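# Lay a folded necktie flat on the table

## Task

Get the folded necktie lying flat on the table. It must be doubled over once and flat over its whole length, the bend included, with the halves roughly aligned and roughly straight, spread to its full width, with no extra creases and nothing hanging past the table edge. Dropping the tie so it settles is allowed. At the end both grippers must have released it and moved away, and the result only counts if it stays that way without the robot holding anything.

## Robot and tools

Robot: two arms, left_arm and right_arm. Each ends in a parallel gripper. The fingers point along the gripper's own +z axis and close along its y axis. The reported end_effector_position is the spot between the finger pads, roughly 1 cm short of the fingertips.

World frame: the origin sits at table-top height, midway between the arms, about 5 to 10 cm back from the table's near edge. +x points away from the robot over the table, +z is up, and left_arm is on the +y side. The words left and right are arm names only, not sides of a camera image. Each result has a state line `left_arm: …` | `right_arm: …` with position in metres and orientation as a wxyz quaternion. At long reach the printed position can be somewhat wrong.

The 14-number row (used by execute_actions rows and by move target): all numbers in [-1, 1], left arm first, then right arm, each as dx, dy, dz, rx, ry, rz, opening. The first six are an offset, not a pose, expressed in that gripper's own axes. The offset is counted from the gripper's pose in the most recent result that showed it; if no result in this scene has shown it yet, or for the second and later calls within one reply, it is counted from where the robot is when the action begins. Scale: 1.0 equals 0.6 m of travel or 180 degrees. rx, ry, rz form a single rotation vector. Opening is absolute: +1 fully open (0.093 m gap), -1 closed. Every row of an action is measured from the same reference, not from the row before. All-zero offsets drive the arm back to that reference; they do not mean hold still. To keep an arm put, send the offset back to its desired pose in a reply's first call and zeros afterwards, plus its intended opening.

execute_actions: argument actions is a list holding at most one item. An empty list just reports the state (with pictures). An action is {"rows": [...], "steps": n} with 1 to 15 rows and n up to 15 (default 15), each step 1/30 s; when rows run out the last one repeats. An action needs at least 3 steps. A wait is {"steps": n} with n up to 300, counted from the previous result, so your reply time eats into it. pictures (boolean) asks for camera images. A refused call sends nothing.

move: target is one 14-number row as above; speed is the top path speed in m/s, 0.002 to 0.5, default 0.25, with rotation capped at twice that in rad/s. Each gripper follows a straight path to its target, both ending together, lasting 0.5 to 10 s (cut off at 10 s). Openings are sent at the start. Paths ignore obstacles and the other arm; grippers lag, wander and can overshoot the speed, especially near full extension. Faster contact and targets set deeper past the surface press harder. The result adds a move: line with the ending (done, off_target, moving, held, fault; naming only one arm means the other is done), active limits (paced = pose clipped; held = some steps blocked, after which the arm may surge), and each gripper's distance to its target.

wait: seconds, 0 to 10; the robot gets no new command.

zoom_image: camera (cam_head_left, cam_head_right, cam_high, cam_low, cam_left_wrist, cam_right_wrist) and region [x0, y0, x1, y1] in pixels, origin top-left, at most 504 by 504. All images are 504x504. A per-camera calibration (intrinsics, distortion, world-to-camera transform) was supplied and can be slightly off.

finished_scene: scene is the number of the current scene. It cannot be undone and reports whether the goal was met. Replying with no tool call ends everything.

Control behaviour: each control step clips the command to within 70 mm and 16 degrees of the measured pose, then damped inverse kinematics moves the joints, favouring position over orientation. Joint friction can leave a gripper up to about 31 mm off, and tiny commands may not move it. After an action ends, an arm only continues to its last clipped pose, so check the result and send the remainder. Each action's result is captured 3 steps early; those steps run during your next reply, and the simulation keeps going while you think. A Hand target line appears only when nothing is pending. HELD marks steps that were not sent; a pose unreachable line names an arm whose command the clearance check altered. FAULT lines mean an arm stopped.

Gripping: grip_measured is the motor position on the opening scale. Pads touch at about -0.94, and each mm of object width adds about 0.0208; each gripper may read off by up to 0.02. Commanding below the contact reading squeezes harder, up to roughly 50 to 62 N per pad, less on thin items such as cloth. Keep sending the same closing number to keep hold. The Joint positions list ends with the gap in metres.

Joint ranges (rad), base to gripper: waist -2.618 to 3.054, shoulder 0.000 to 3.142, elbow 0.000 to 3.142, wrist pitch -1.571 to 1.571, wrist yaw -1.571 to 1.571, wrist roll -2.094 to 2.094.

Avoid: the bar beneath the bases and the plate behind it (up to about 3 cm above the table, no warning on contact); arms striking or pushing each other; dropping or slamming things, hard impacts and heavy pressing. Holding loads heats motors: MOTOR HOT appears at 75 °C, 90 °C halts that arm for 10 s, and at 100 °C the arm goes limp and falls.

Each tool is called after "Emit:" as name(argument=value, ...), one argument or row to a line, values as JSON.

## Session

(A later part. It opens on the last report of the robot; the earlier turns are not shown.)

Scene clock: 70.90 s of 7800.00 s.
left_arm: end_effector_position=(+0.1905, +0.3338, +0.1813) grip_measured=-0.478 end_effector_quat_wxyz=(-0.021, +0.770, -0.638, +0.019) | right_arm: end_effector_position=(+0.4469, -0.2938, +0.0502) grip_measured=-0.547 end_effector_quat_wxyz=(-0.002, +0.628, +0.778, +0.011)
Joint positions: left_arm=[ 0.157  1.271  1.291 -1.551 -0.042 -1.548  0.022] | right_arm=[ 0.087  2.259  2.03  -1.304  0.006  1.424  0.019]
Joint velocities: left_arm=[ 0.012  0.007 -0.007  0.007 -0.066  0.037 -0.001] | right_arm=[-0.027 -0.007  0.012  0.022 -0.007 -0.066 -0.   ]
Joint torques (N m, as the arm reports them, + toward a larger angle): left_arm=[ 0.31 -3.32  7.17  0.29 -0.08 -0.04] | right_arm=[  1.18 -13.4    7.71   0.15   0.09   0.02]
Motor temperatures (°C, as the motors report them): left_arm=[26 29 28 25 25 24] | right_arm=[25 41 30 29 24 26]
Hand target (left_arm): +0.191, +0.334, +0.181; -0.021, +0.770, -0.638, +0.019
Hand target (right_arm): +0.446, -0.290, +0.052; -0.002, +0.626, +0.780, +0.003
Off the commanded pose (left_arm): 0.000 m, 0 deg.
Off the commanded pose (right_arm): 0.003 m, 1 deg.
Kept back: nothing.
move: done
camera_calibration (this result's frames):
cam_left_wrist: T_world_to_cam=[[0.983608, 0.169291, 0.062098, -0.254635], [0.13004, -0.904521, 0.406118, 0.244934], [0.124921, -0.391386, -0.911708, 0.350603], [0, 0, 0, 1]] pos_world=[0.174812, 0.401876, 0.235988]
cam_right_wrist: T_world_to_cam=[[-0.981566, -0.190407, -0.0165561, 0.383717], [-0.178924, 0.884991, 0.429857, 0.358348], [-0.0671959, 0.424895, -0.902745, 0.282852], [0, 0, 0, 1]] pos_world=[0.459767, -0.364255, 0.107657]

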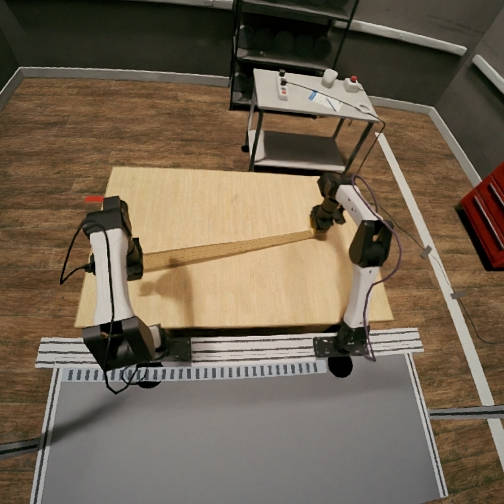

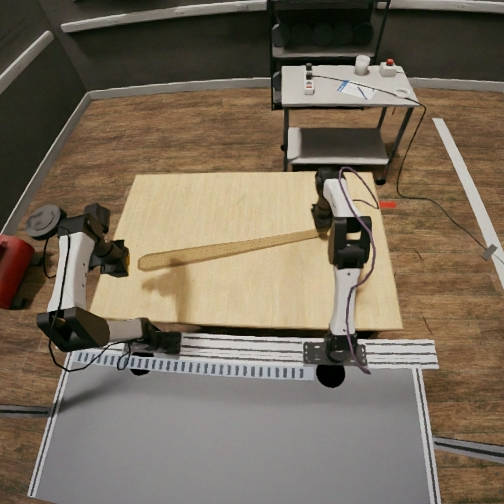

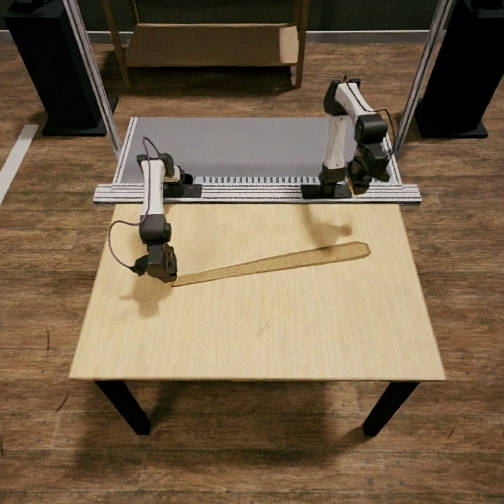

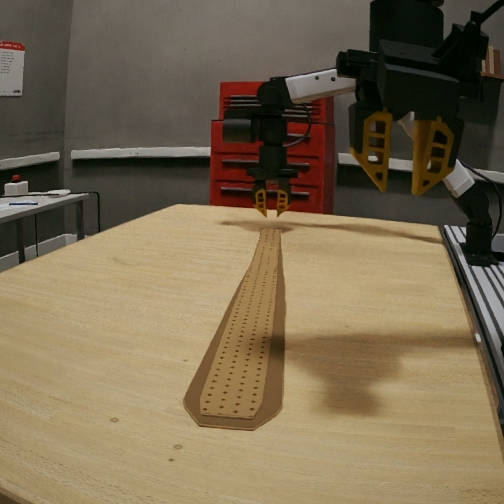

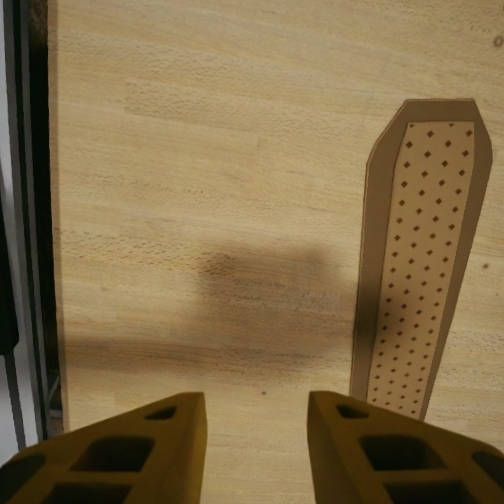

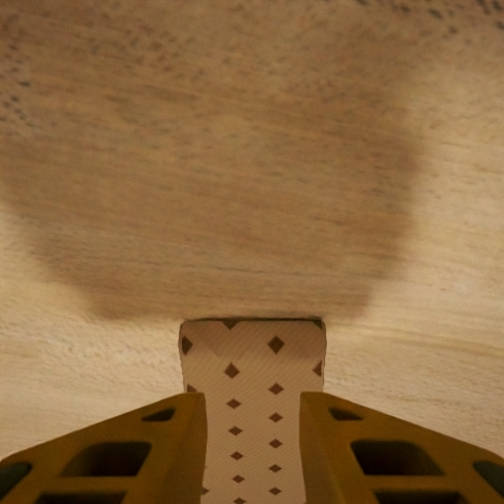

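Emit:
move(
  target=[0, 0, 0, 0, 0, 0, -0.48, -0.002, 0.0, 0.103, 0.0, 0, 0, -0.55],
  speed=0.05,
)

Emit:
execute_actions(
  actions=[
    {"steps": 120},
  ],
  pictures=false,
)

Scene clock: 72.60 s of 7800.00 s.
left_arm: end_effector_position=(+0.1905, +0.3338, +0.1813) grip_measured=-0.478 end_effector_quat_wxyz=(-0.021, +0.770, -0.638, +0.019) | right_arm: end_effector_position=(+0.4469, -0.2931, +0.0195) grip_measured=-0.547 end_effector_quat_wxyz=(+0.004, +0.628, +0.778, +0.016)
Joint positions: left_arm=[ 0.157  1.271  1.291 -1.551 -0.042 -1.548  0.022] | right_arm=[ 0.087  2.252  1.896 -1.16   0.006  1.425  0.019]
Joint velocities: left_arm=[-0.007  0.007  0.002 -0.022  0.022  0.022 -0.001] | right_arm=[-0.017  0.012 -0.007  0.007  0.037  0.007  0.   ]
Joint torques (N m, as the arm reports them, + toward a larger angle): left_arm=[ 0.3  -3.3   7.17  0.29 -0.08 -0.04] | right_arm=[ -0.1  -10.37   2.5    0.94  -0.03  -0.07]
Motor temperatures (°C, as the motors report them): left_arm=[26 29 28 25 25 24] | right_arm=[25 41 30 29 24 26]
Hand target (left_arm): +0.191, +0.334, +0.181; -0.021, +0.770, -0.638, +0.019
Hand target (right_arm): +0.446, -0.293, -0.010; -0.003, +0.628, +0.778, +0.010
Off the commanded pose (left_arm): 0.000 m, 0 deg.
Off the commanded pose (right_arm): 0.031 m, 1 deg.
Kept back: nothing.
move: off_target (right_arm)
camera_calibration (this result's frames):
cam_left_wrist: T_world_to_cam=[[0.983608, 0.169291, 0.062098, -0.254635], [0.13004, -0.904521, 0.406118, 0.244934], [0.124921, -0.391386, -0.911708, 0.350603], [0, 0, 0, 1]] pos_world=[0.174812, 0.401876, 0.235988]
cam_right_wrist: T_world_to_cam=[[-0.981309, -0.189618, -0.0328152, 0.383826], [-0.185251, 0.884666, 0.427842, 0.373686], [-0.0520962, 0.425924, -0.903258, 0.248344], [0, 0, 0, 1]] pos_world=[0.458816, -0.363582, 0.0770355]

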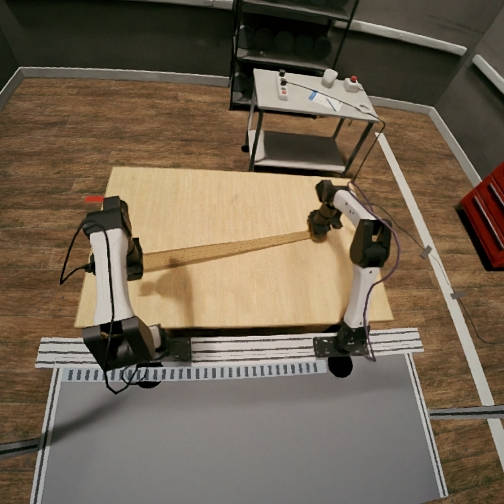

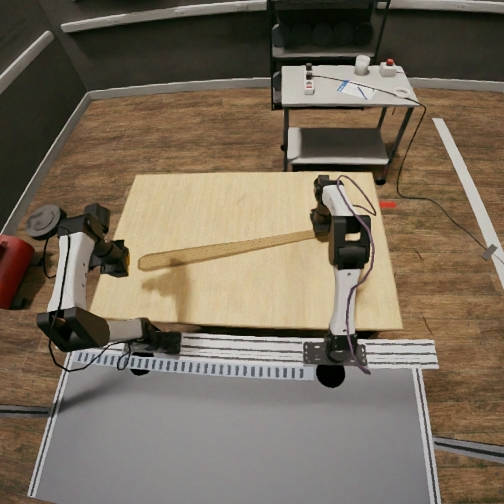

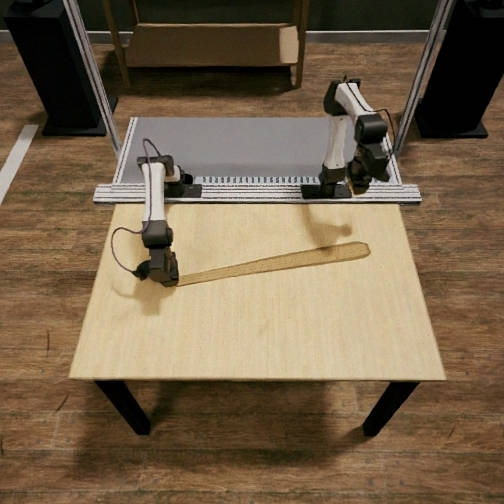

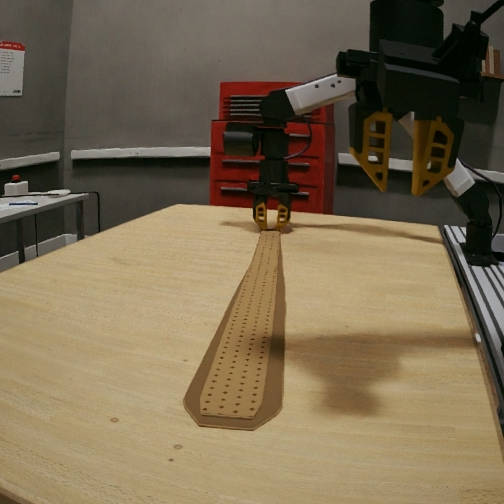

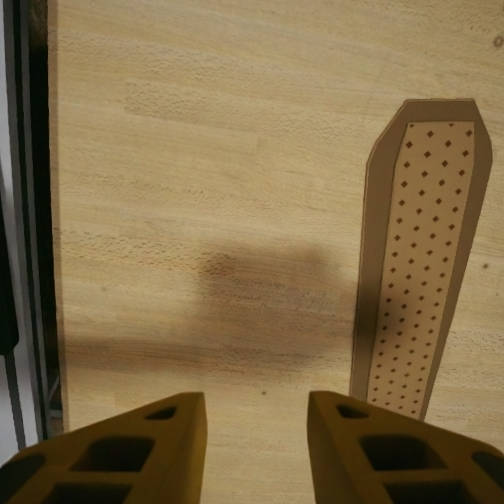

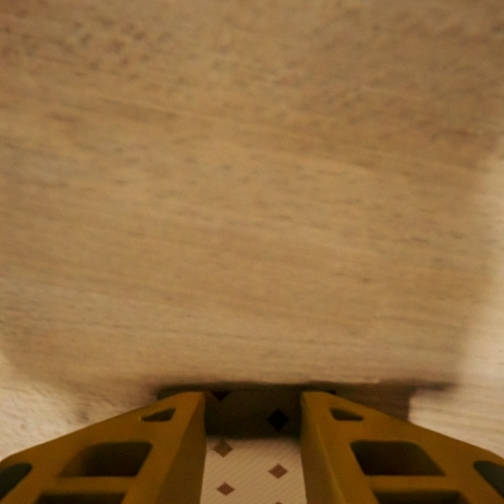

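Scene clock: 76.60 s of 7800.00 s.
left_arm: end_effector_position=(+0.1905, +0.3338, +0.1813) grip_measured=-0.478 end_effector_quat_wxyz=(-0.021, +0.770, -0.638, +0.019) | right_arm: end_effector_position=(+0.4469, -0.2931, +0.0195) grip_measured=-0.547 end_effector_quat_wxyz=(+0.004, +0.628, +0.778, +0.016)
Joint positions: left_arm=[ 0.157  1.271  1.291 -1.551 -0.042 -1.548  0.022] | right_arm=[ 0.087  2.252  1.895 -1.16   0.006  1.425  0.019]
Joint velocities: left_arm=[-0.002 -0.002 -0.007 -0.037 -0.037 -0.022  0.   ] | right_arm=[-0.027  0.002  0.002 -0.022  0.154  0.037  0.   ]
Joint torques (N m, as the arm reports them, + toward a larger angle): left_arm=[ 0.3  -3.3   7.16  0.29 -0.08 -0.04] | right_arm=[ -0.08 -10.39   2.49   0.96  -0.03  -0.07]
Motor temperatures (°C, as the motors report them): left_arm=[26 29 28 25 25 24] | right_arm=[25 41 30 29 24 26]
Hand target (left_arm): +0.191, +0.334, +0.181; -0.021, +0.770, -0.638, +0.019
Hand target (right_arm): +0.446, -0.293, -0.010; -0.003, +0.628, +0.778, +0.010
Off the commanded pose (left_arm): 0.000 m, 0 deg.
Off the commanded pose (right_arm): 0.031 m, 1 deg.
Kept back: nothing.
Steps of this call (steps 1 to 90: nothing new was sent; then 1.00 s passed at rest). Readings (end_effector_position):
1: left_arm (+0.1905, +0.3338, +0.1813) | right_arm (+0.4469, -0.2931, +0.0196)
2: left_arm (+0.1905, +0.3338, +0.1813) | right_arm (+0.4468, -0.2931, +0.0195)
4: left_arm (+0.1905, +0.3338, +0.1813) | right_arm (+0.4468, -0.2931, +0.0195)
8: left_arm (+0.1905, +0.3338, +0.1813) | right_arm (+0.4468, -0.2931, +0.0195)
90: the state above

Emit:
execute_actions(
  actions=[],
)

Scene clock: 77.03 s of 7800.00 s.
left_arm: end_effector_position=(+0.1905, +0.3338, +0.1813) grip_measured=-0.478 end_effector_quat_wxyz=(-0.021, +0.770, -0.638, +0.019) | right_arm: end_effector_position=(+0.4469, -0.2931, +0.0195) grip_measured=-0.547 end_effector_quat_wxyz=(+0.004, +0.628, +0.778, +0.016)
Joint positions: left_arm=[ 0.157  1.271  1.291 -1.551 -0.042 -1.548  0.022] | right_arm=[ 0.087  2.252  1.895 -1.16   0.006  1.425  0.019]
Joint velocities: left_arm=[-0.012  0.002  0.012  0.007  0.022 -0.007 -0.   ] | right_arm=[-0.007  0.002 -0.002 -0.022  0.037  0.051  0.001]
Joint torques (N m, as the arm reports them, + toward a larger angle): left_arm=[ 0.3  -3.32  7.16  0.29 -0.08 -0.04] | right_arm=[ -0.08 -10.39   2.46   0.96  -0.03  -0.07]
Motor temperatures (°C, as the motors report them): left_arm=[26 29 28 25 25 24] | right_arm=[25 40 30 29 24 26]
Hand target (left_arm): +0.191, +0.334, +0.181; -0.021, +0.770, -0.638, +0.019
Hand target (right_arm): +0.446, -0.293, -0.010; -0.003, +0.628, +0.778, +0.010
Off the commanded pose (left_arm): 0.000 m, 0 deg.
Off the commanded pose (right_arm): 0.031 m, 1 deg.
Kept back: nothing.
Steps of this call (steps 1 to 13: nothing new was sent). Readings (end_effector_position):
1: left_arm (+0.1905, +0.3338, +0.1813) | right_arm (+0.4469, -0.2931, +0.0195)
2: left_arm (+0.1905, +0.3338, +0.1813) | right_arm (+0.4469, -0.2931, +0.0195)
4: left_arm (+0.1905, +0.3338, +0.1813) | right_arm (+0.4469, -0.2931, +0.0195)
8: left_arm (+0.1905, +0.3338, +0.1813) | right_arm (+0.4469, -0.2931, +0.0195)
13: the state above
camera_calibration (this result's frames):
cam_left_wrist: T_world_to_cam=[[0.983608, 0.169291, 0.062098, -0.254635], [0.13004, -0.904521, 0.406118, 0.244934], [0.124921, -0.391386, -0.911708, 0.350603], [0, 0, 0, 1]] pos_world=[0.174812, 0.401876, 0.235988]
cam_right_wrist: T_world_to_cam=[[-0.981299, -0.189609, -0.0331934, 0.383849], [-0.185406, 0.884657, 0.427793, 0.373728], [-0.0517486, 0.425947, -0.903267, 0.248258], [0, 0, 0, 1]] pos_world=[0.458809, -0.363584, 0.0771063]

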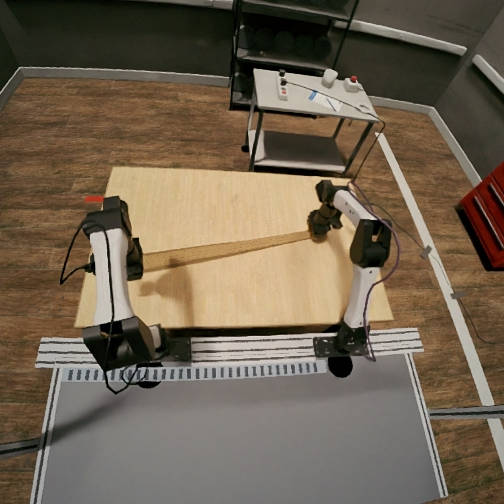

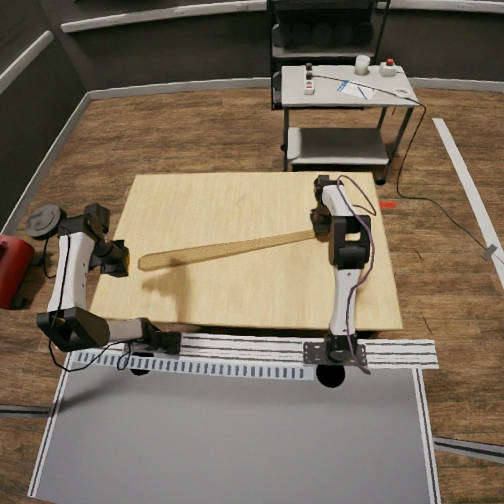

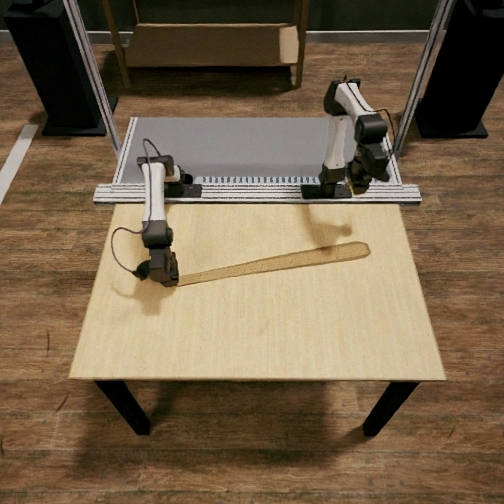

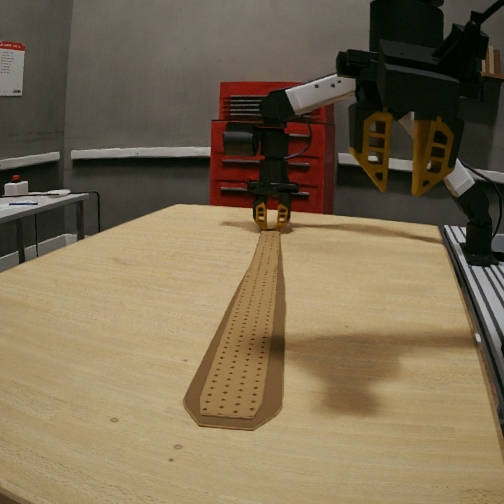

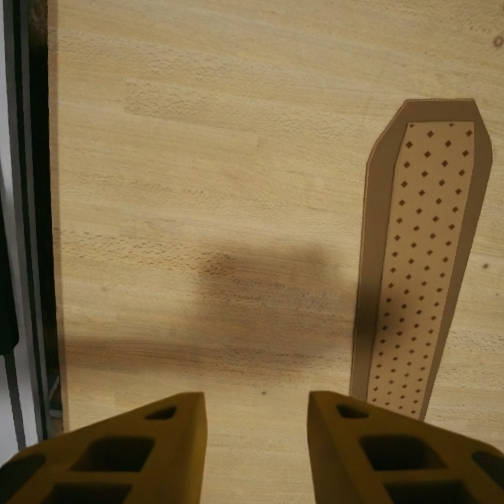

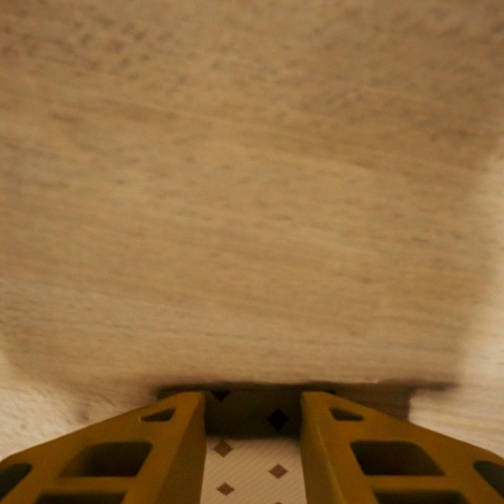

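Emit:
move(
  target=[0,0,0,0,0,0,-0.48, 0,0,-0.06,0,0,0,-0.55],
  speed=0.1,
)

Emit:
move(
  target=[0,0,0,0,0,0,-0.48, -0.024,-0.2,-0.085,-0.333,0,0,-0.55],
  speed=0.35,
)

Emit:
zoom_image(
  camera="cam_right_wrist",
  region=[210,200,340,330],
)

Scene clock: 78.23 s of 7800.00 s.
left_arm: end_effector_position=(+0.1905, +0.3338, +0.1813) grip_measured=-0.478 end_effector_quat_wxyz=(-0.021, +0.770, -0.638, +0.019) | right_arm: end_effector_position=(+0.4456, -0.2938, +0.0449) grip_measured=-0.547 end_effector_quat_wxyz=(+0.000, +0.628, +0.778, +0.013)
Joint positions: left_arm=[ 0.157  1.271  1.291 -1.551 -0.042 -1.548  0.022] | right_arm=[ 0.087  2.246  1.988 -1.268  0.006  1.425  0.019]
Joint velocities: left_arm=[-0.007  0.002 -0.017 -0.007  0.095 -0.037 -0.   ] | right_arm=[-0.012  0.007  0.007 -0.022  0.051 -0.037 -0.   ]
Joint torques (N m, as the arm reports them, + toward a larger angle): left_arm=[ 0.3  -3.31  7.17  0.29 -0.08 -0.04] | right_arm=[  0.01 -15.42   7.6    0.18  -0.03  -0.05]
Motor temperatures (°C, as the motors report them): left_arm=[26 29 28 25 25 24] | right_arm=[25 41 30 29 24 26]
Hand target (left_arm): +0.191, +0.334, +0.181; -0.021, +0.770, -0.638, +0.019
Hand target (right_arm): +0.446, -0.294, +0.055; +0.004, +0.628, +0.778, +0.017
Off the commanded pose (left_arm): 0.000 m, 0 deg.
Off the commanded pose (right_arm): 0.011 m, 1 deg.
Kept back: nothing.
move: off_target (right_arm)
camera_calibration (this result's frames):
cam_left_wrist: T_world_to_cam=[[0.983608, 0.169291, 0.062098, -0.254635], [0.13004, -0.904521, 0.406118, 0.244934], [0.124921, -0.391386, -0.911708, 0.350603], [0, 0, 0, 1]] pos_world=[0.174812, 0.401876, 0.235988]
cam_right_wrist: T_world_to_cam=[[-0.981547, -0.189881, -0.0226027, 0.382806], [-0.181068, 0.884911, 0.429123, 0.361333], [-0.0614808, 0.425297, -0.902963, 0.275527], [0, 0, 0, 1]] pos_world=[0.458108, -0.364241, 0.102387]

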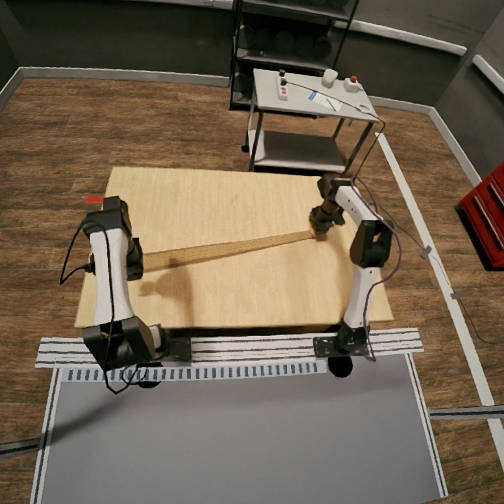

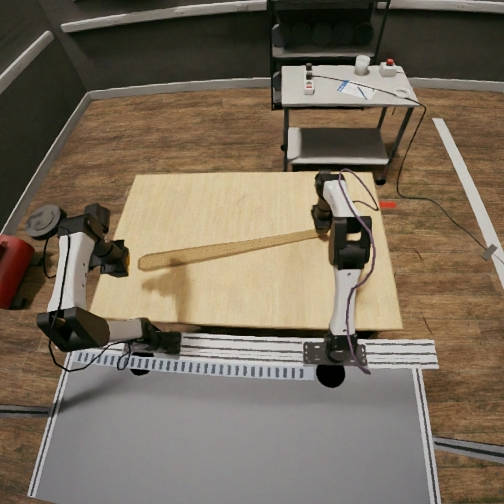

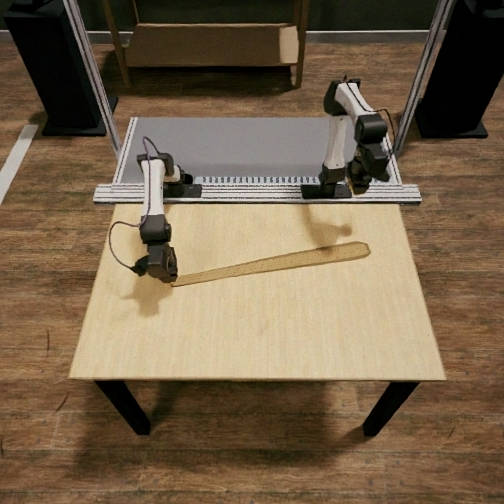

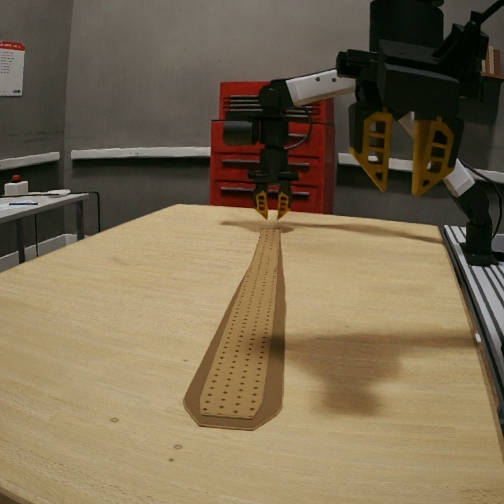

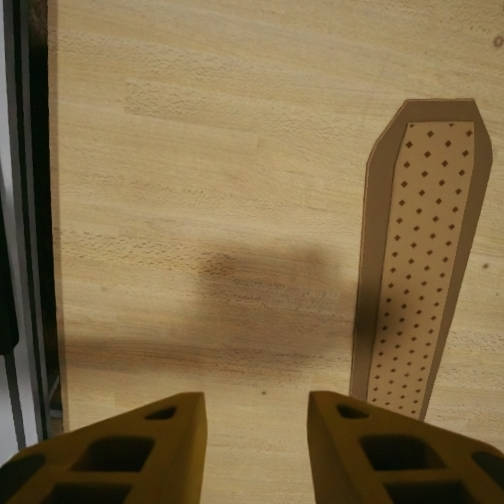

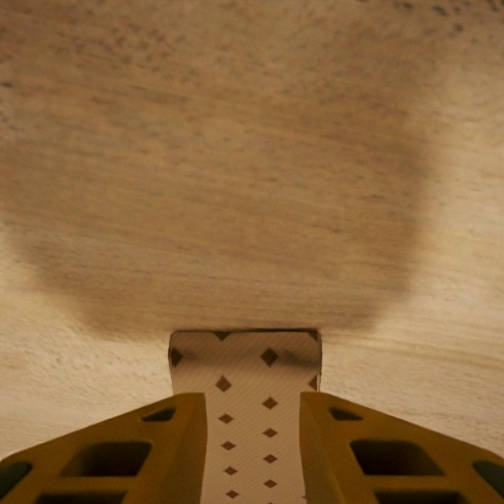

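Scene clock: 80.57 s of 7800.00 s.
left_arm: end_effector_position=(+0.1905, +0.3338, +0.1813) grip_measured=-0.478 end_effector_quat_wxyz=(-0.021, +0.770, -0.638, +0.019) | right_arm: end_effector_position=(+0.3324, -0.3327, +0.0921) grip_measured=-0.547 end_effector_quat_wxyz=(+0.318, +0.549, +0.669, +0.388)
Joint positions: left_arm=[ 0.157  1.271  1.291 -1.551 -0.042 -1.548  0.022] | right_arm=[-0.169  1.105  0.396  0.182 -0.326  1.357  0.019]
Joint velocities: left_arm=[-0.007  0.002  0.002  0.022 -0.051  0.022 -0.001] | right_arm=[ 0.002 -0.007 -0.002  0.037 -0.051  0.022 -0.001]
Joint torques (N m, as the arm reports them, + toward a larger angle): left_arm=[ 0.31 -3.33  7.16  0.29 -0.08 -0.04] | right_arm=[-0.76 -4.66  5.8   1.96 -0.32 -0.03]
Motor temperatures (°C, as the motors report them): left_arm=[26 28 29 25 25 24] | right_arm=[25 40 30 29 24 26]
Hand target (left_arm): +0.191, +0.334, +0.181; -0.021, +0.770, -0.638, +0.019
Hand target (right_arm): +0.330, -0.333, +0.092; +0.319, +0.549, +0.665, +0.394
Off the commanded pose (left_arm): 0.000 m, 0 deg.
Off the commanded pose (right_arm): 0.003 m, 2 deg.
Kept back: nothing.
move: done
camera_calibration (this result's frames):
cam_left_wrist: T_world_to_cam=[[0.983608, 0.169291, 0.062098, -0.254635], [0.13004, -0.904521, 0.406118, 0.244934], [0.124921, -0.391386, -0.911708, 0.350603], [0, 0, 0, 1]] pos_world=[0.174812, 0.401876, 0.235988]
cam_right_wrist: T_world_to_cam=[[-0.489138, -0.0754765, -0.868934, 0.217757], [-0.52217, 0.823326, 0.222424, 0.466963], [0.698629, 0.562527, -0.442132, 0.0783261], [0, 0, 0, 1]] pos_world=[0.295626, -0.412088, 0.119983]

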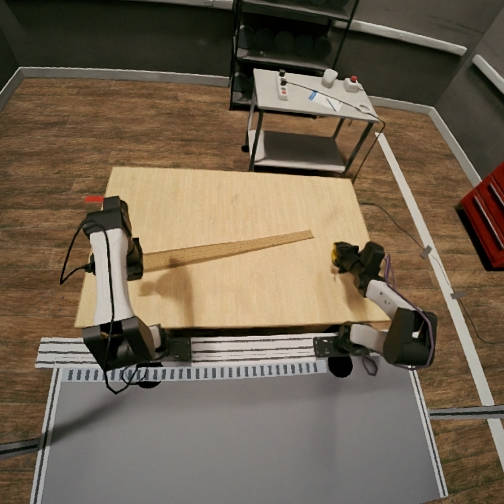

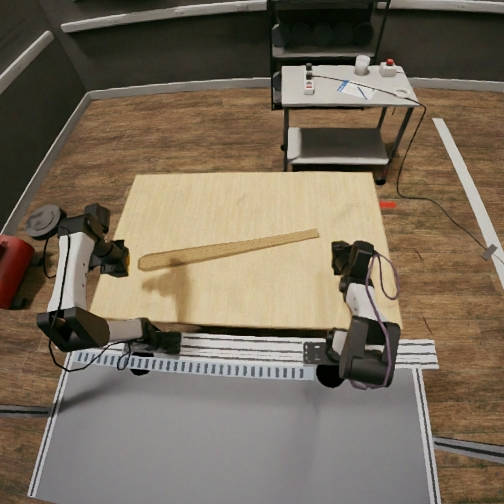

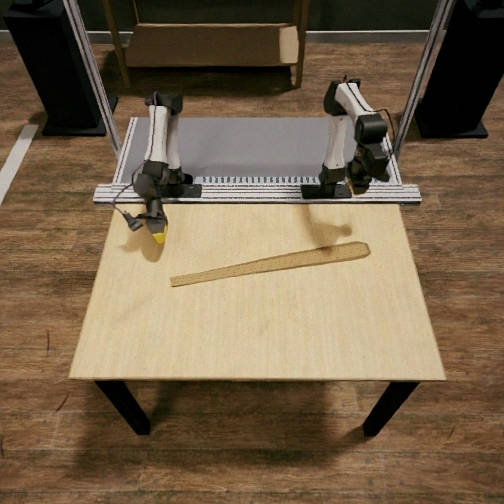

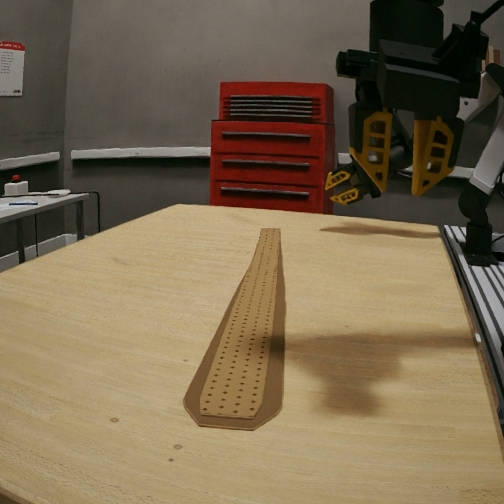

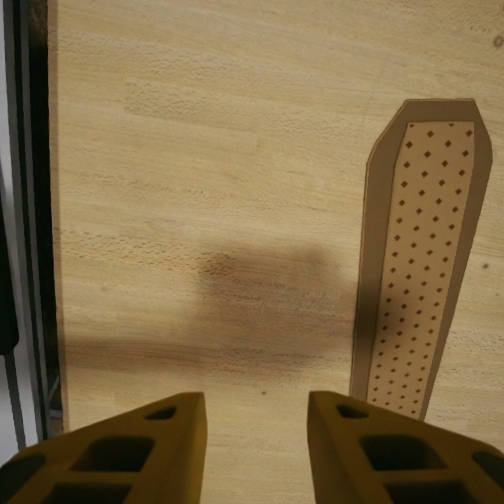

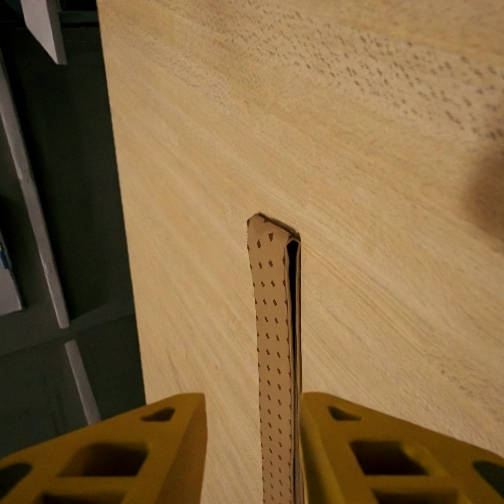

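Region (210, 200, 340, 330) of cam_right_wrist's 504x504 image, scaled by 3.877, with more detail than that image has.

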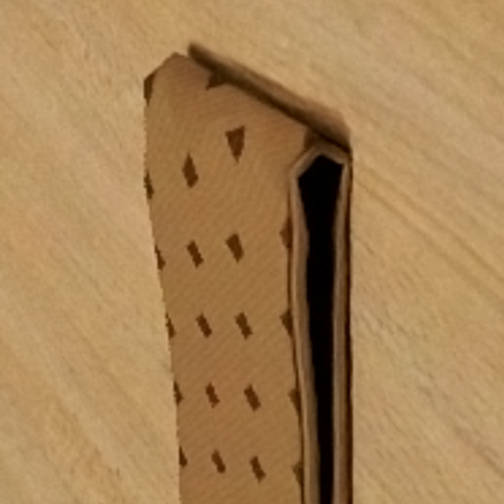

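Emit:
move(
  target=[0,0,0,0,0,0,-0.48, 0.0148,0.0311,0.2126,0.332,0,0,-0.55],
  speed=0.35,
)

Scene clock: 84.20 s of 7800.00 s.
left_arm: end_effector_position=(+0.1905, +0.3338, +0.1813) grip_measured=-0.478 end_effector_quat_wxyz=(-0.021, +0.770, -0.638, +0.019) | right_arm: end_effector_position=(+0.4484, -0.3026, +0.0455) grip_measured=-0.547 end_effector_quat_wxyz=(+0.001, +0.630, +0.777, +0.014)
Joint positions: left_arm=[ 0.157  1.271  1.291 -1.551 -0.042 -1.548  0.022] | right_arm=[ 0.067  2.255  2.005 -1.276  0.004  1.407  0.019]
Joint velocities: left_arm=[-0.002 -0.037  0.012  0.037 -0.037 -0.022 -0.001] | right_arm=[-0.012  0.007 -0.007 -0.007 -0.037  0.037 -0.   ]
Joint torques (N m, as the arm reports them, + toward a larger angle): left_arm=[ 0.32 -3.32  7.16  0.29 -0.08 -0.03] | right_arm=[  1.12 -13.37   7.71   0.19   0.09   0.02]
Motor temperatures (°C, as the motors report them): left_arm=[26 28 29 25 25 24] | right_arm=[25 40 31 30 24 26]
Hand target (left_arm): +0.191, +0.334, +0.181; -0.021, +0.770, -0.638, +0.019
Hand target (right_arm): +0.448, -0.299, +0.047; +0.000, +0.628, +0.778, +0.006
Off the commanded pose (left_arm): 0.000 m, 0 deg.
Off the commanded pose (right_arm): 0.002 m, 1 deg.
Kept back: nothing.
move: done
camera_calibration (this result's frames):
cam_left_wrist: T_world_to_cam=[[0.983608, 0.169291, 0.062098, -0.254635], [0.13004, -0.904521, 0.406118, 0.244934], [0.124921, -0.391386, -0.911708, 0.350603], [0, 0, 0, 1]] pos_world=[0.174812, 0.401876, 0.235988]
cam_right_wrist: T_world_to_cam=[[-0.982154, -0.18648, -0.0244682, 0.385277], [-0.178748, 0.885036, 0.429837, 0.368336], [-0.0585006, 0.42654, -0.902575, 0.279007], [0, 0, 0, 1]] pos_world=[0.460563, -0.373152, 0.102927]

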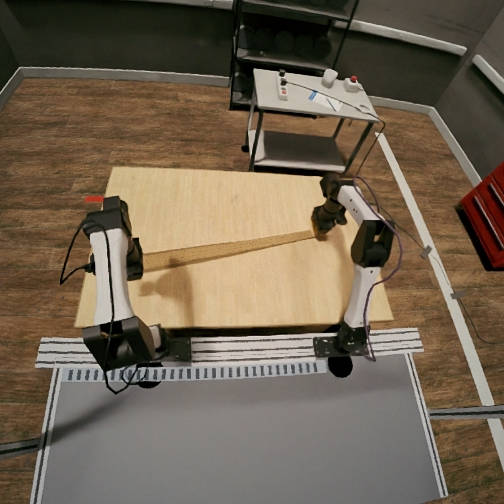

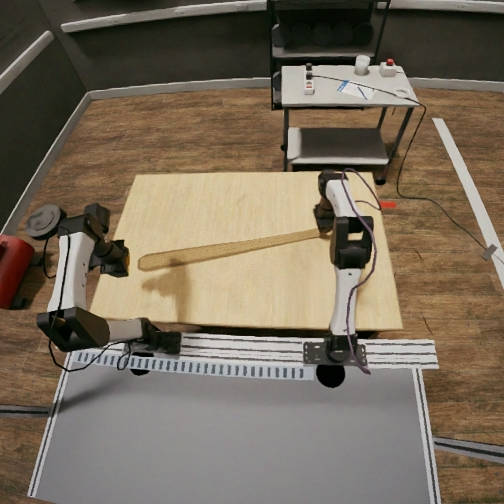

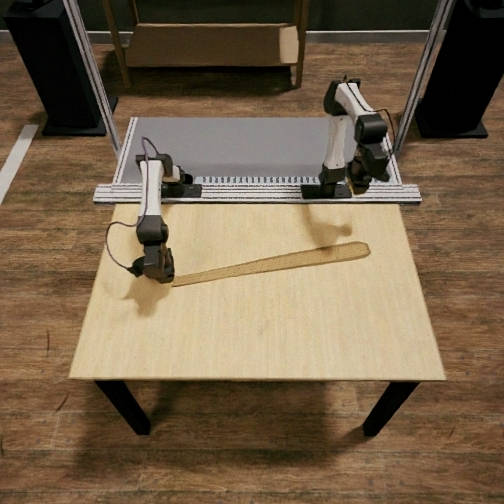

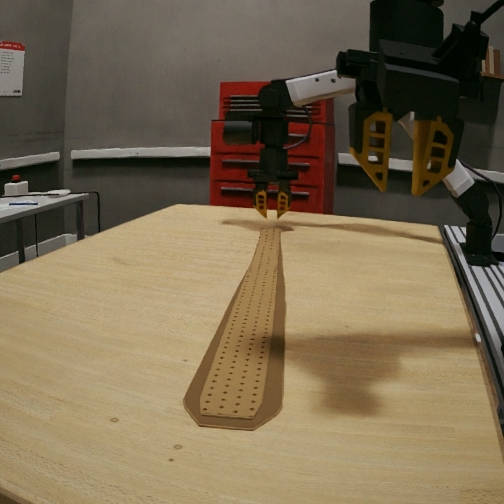

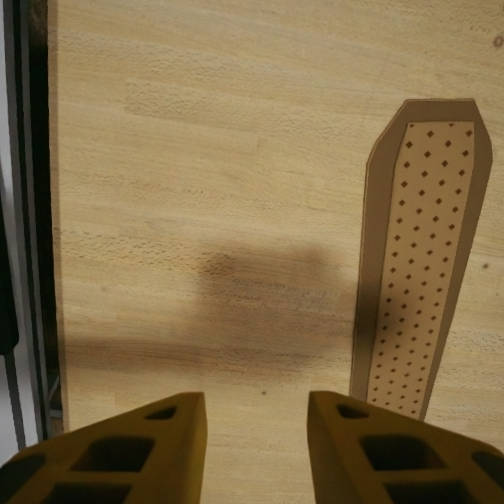

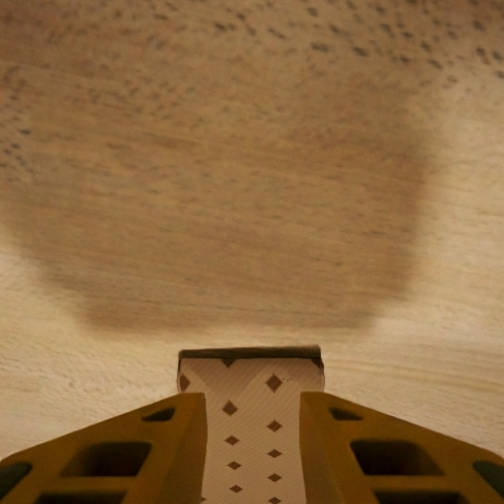

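Emit:
move(
  target=[0,0,0,0,0,0,-0.48, 0.009,0,0.08,0.004,0,0,-0.55],
  speed=0.05,
)

Scene clock: 85.63 s of 7800.00 s.
left_arm: end_effector_position=(+0.1905, +0.3338, +0.1813) grip_measured=-0.478 end_effector_quat_wxyz=(-0.021, +0.770, -0.638, +0.019) | right_arm: end_effector_position=(+0.4490, -0.3024, +0.0176) grip_measured=-0.547 end_effector_quat_wxyz=(+0.001, +0.632, +0.775, +0.012)
Joint positions: left_arm=[ 0.157  1.271  1.291 -1.551 -0.042 -1.548  0.022] | right_arm=[ 0.067  2.271  1.921 -1.177  0.007  1.412  0.019]
Joint velocities: left_arm=[ 0.002  0.007  0.002 -0.051 -0.095  0.037  0.001] | right_arm=[-0.017  0.002 -0.002  0.007 -0.066 -0.007 -0.001]
Joint torques (N m, as the arm reports them, + toward a larger angle): left_arm=[ 0.3  -3.3   7.18  0.28 -0.08 -0.04] | right_arm=[  1.23 -12.27   3.3    0.76  -0.03   0.02]
Motor temperatures (°C, as the motors report them): left_arm=[26 28 29 25 25 24] | right_arm=[25 40 31 30 24 26]
Hand target (left_arm): +0.191, +0.334, +0.181; -0.021, +0.770, -0.638, +0.019
Hand target (right_arm): +0.448, -0.296, -0.002; -0.004, +0.629, +0.777, +0.009
Off the commanded pose (left_arm): 0.000 m, 0 deg.
Off the commanded pose (right_arm): 0.021 m, 1 deg.
Kept back: nothing.
move: off_target (right_arm)
camera_calibration (this result's frames):
cam_left_wrist: T_world_to_cam=[[0.983608, 0.169291, 0.062098, -0.254635], [0.13004, -0.904521, 0.406118, 0.244934], [0.124921, -0.391386, -0.911708, 0.350603], [0, 0, 0, 1]] pos_world=[0.174812, 0.401876, 0.235988]
cam_right_wrist: T_world_to_cam=[[-0.983105, -0.181659, -0.0224561, 0.387032], [-0.173702, 0.887212, 0.427414, 0.378727], [-0.0577202, 0.424094, -0.903777, 0.252691], [0, 0, 0, 1]] pos_world=[0.460864, -0.372868, 0.0751939]

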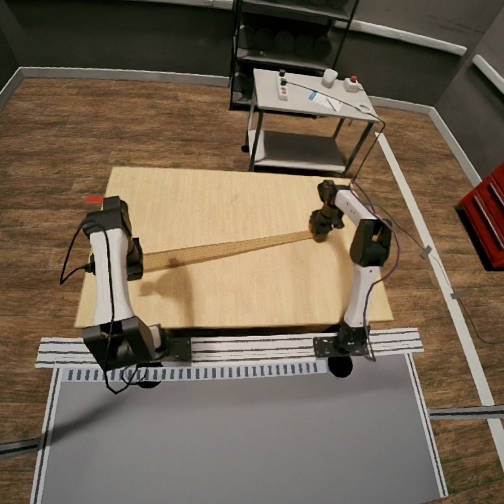

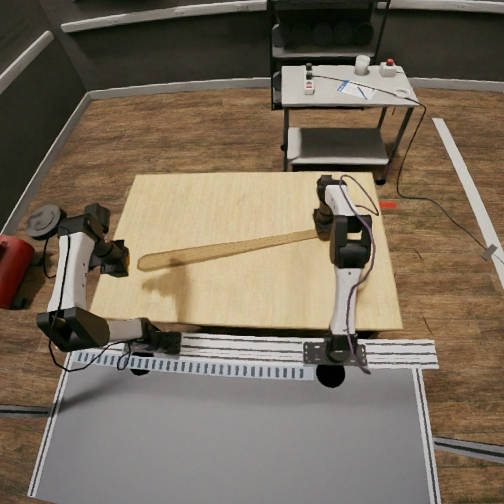

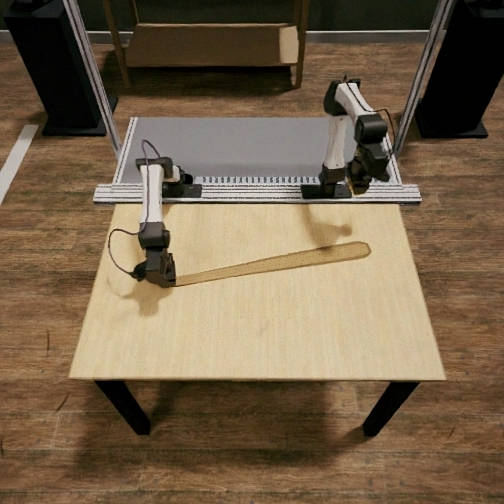

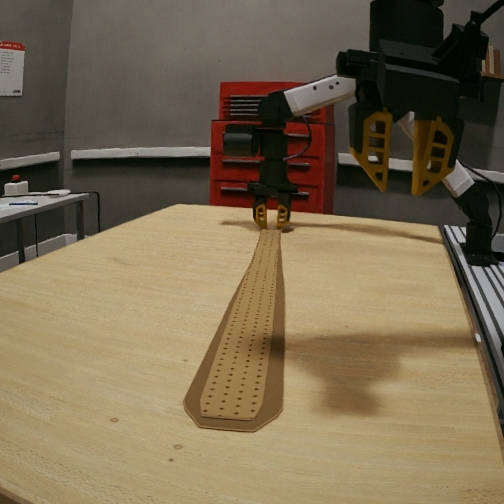

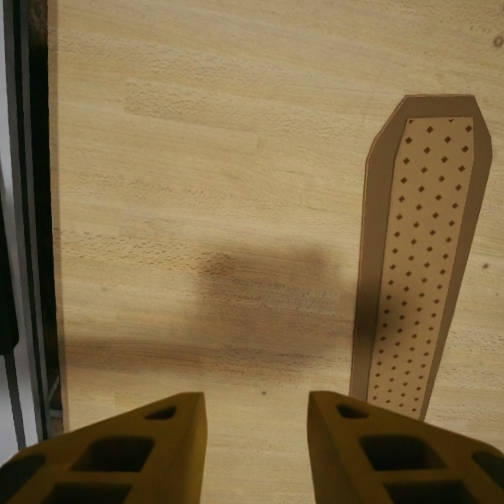

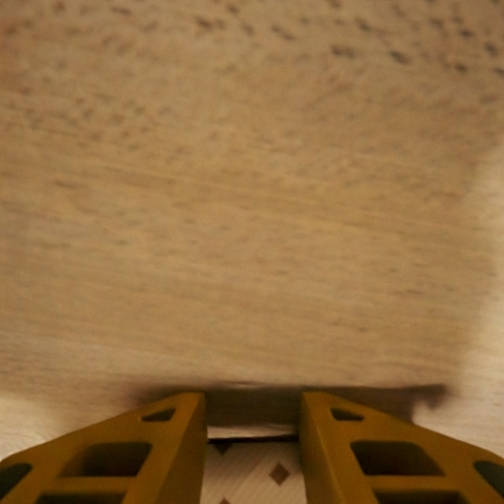

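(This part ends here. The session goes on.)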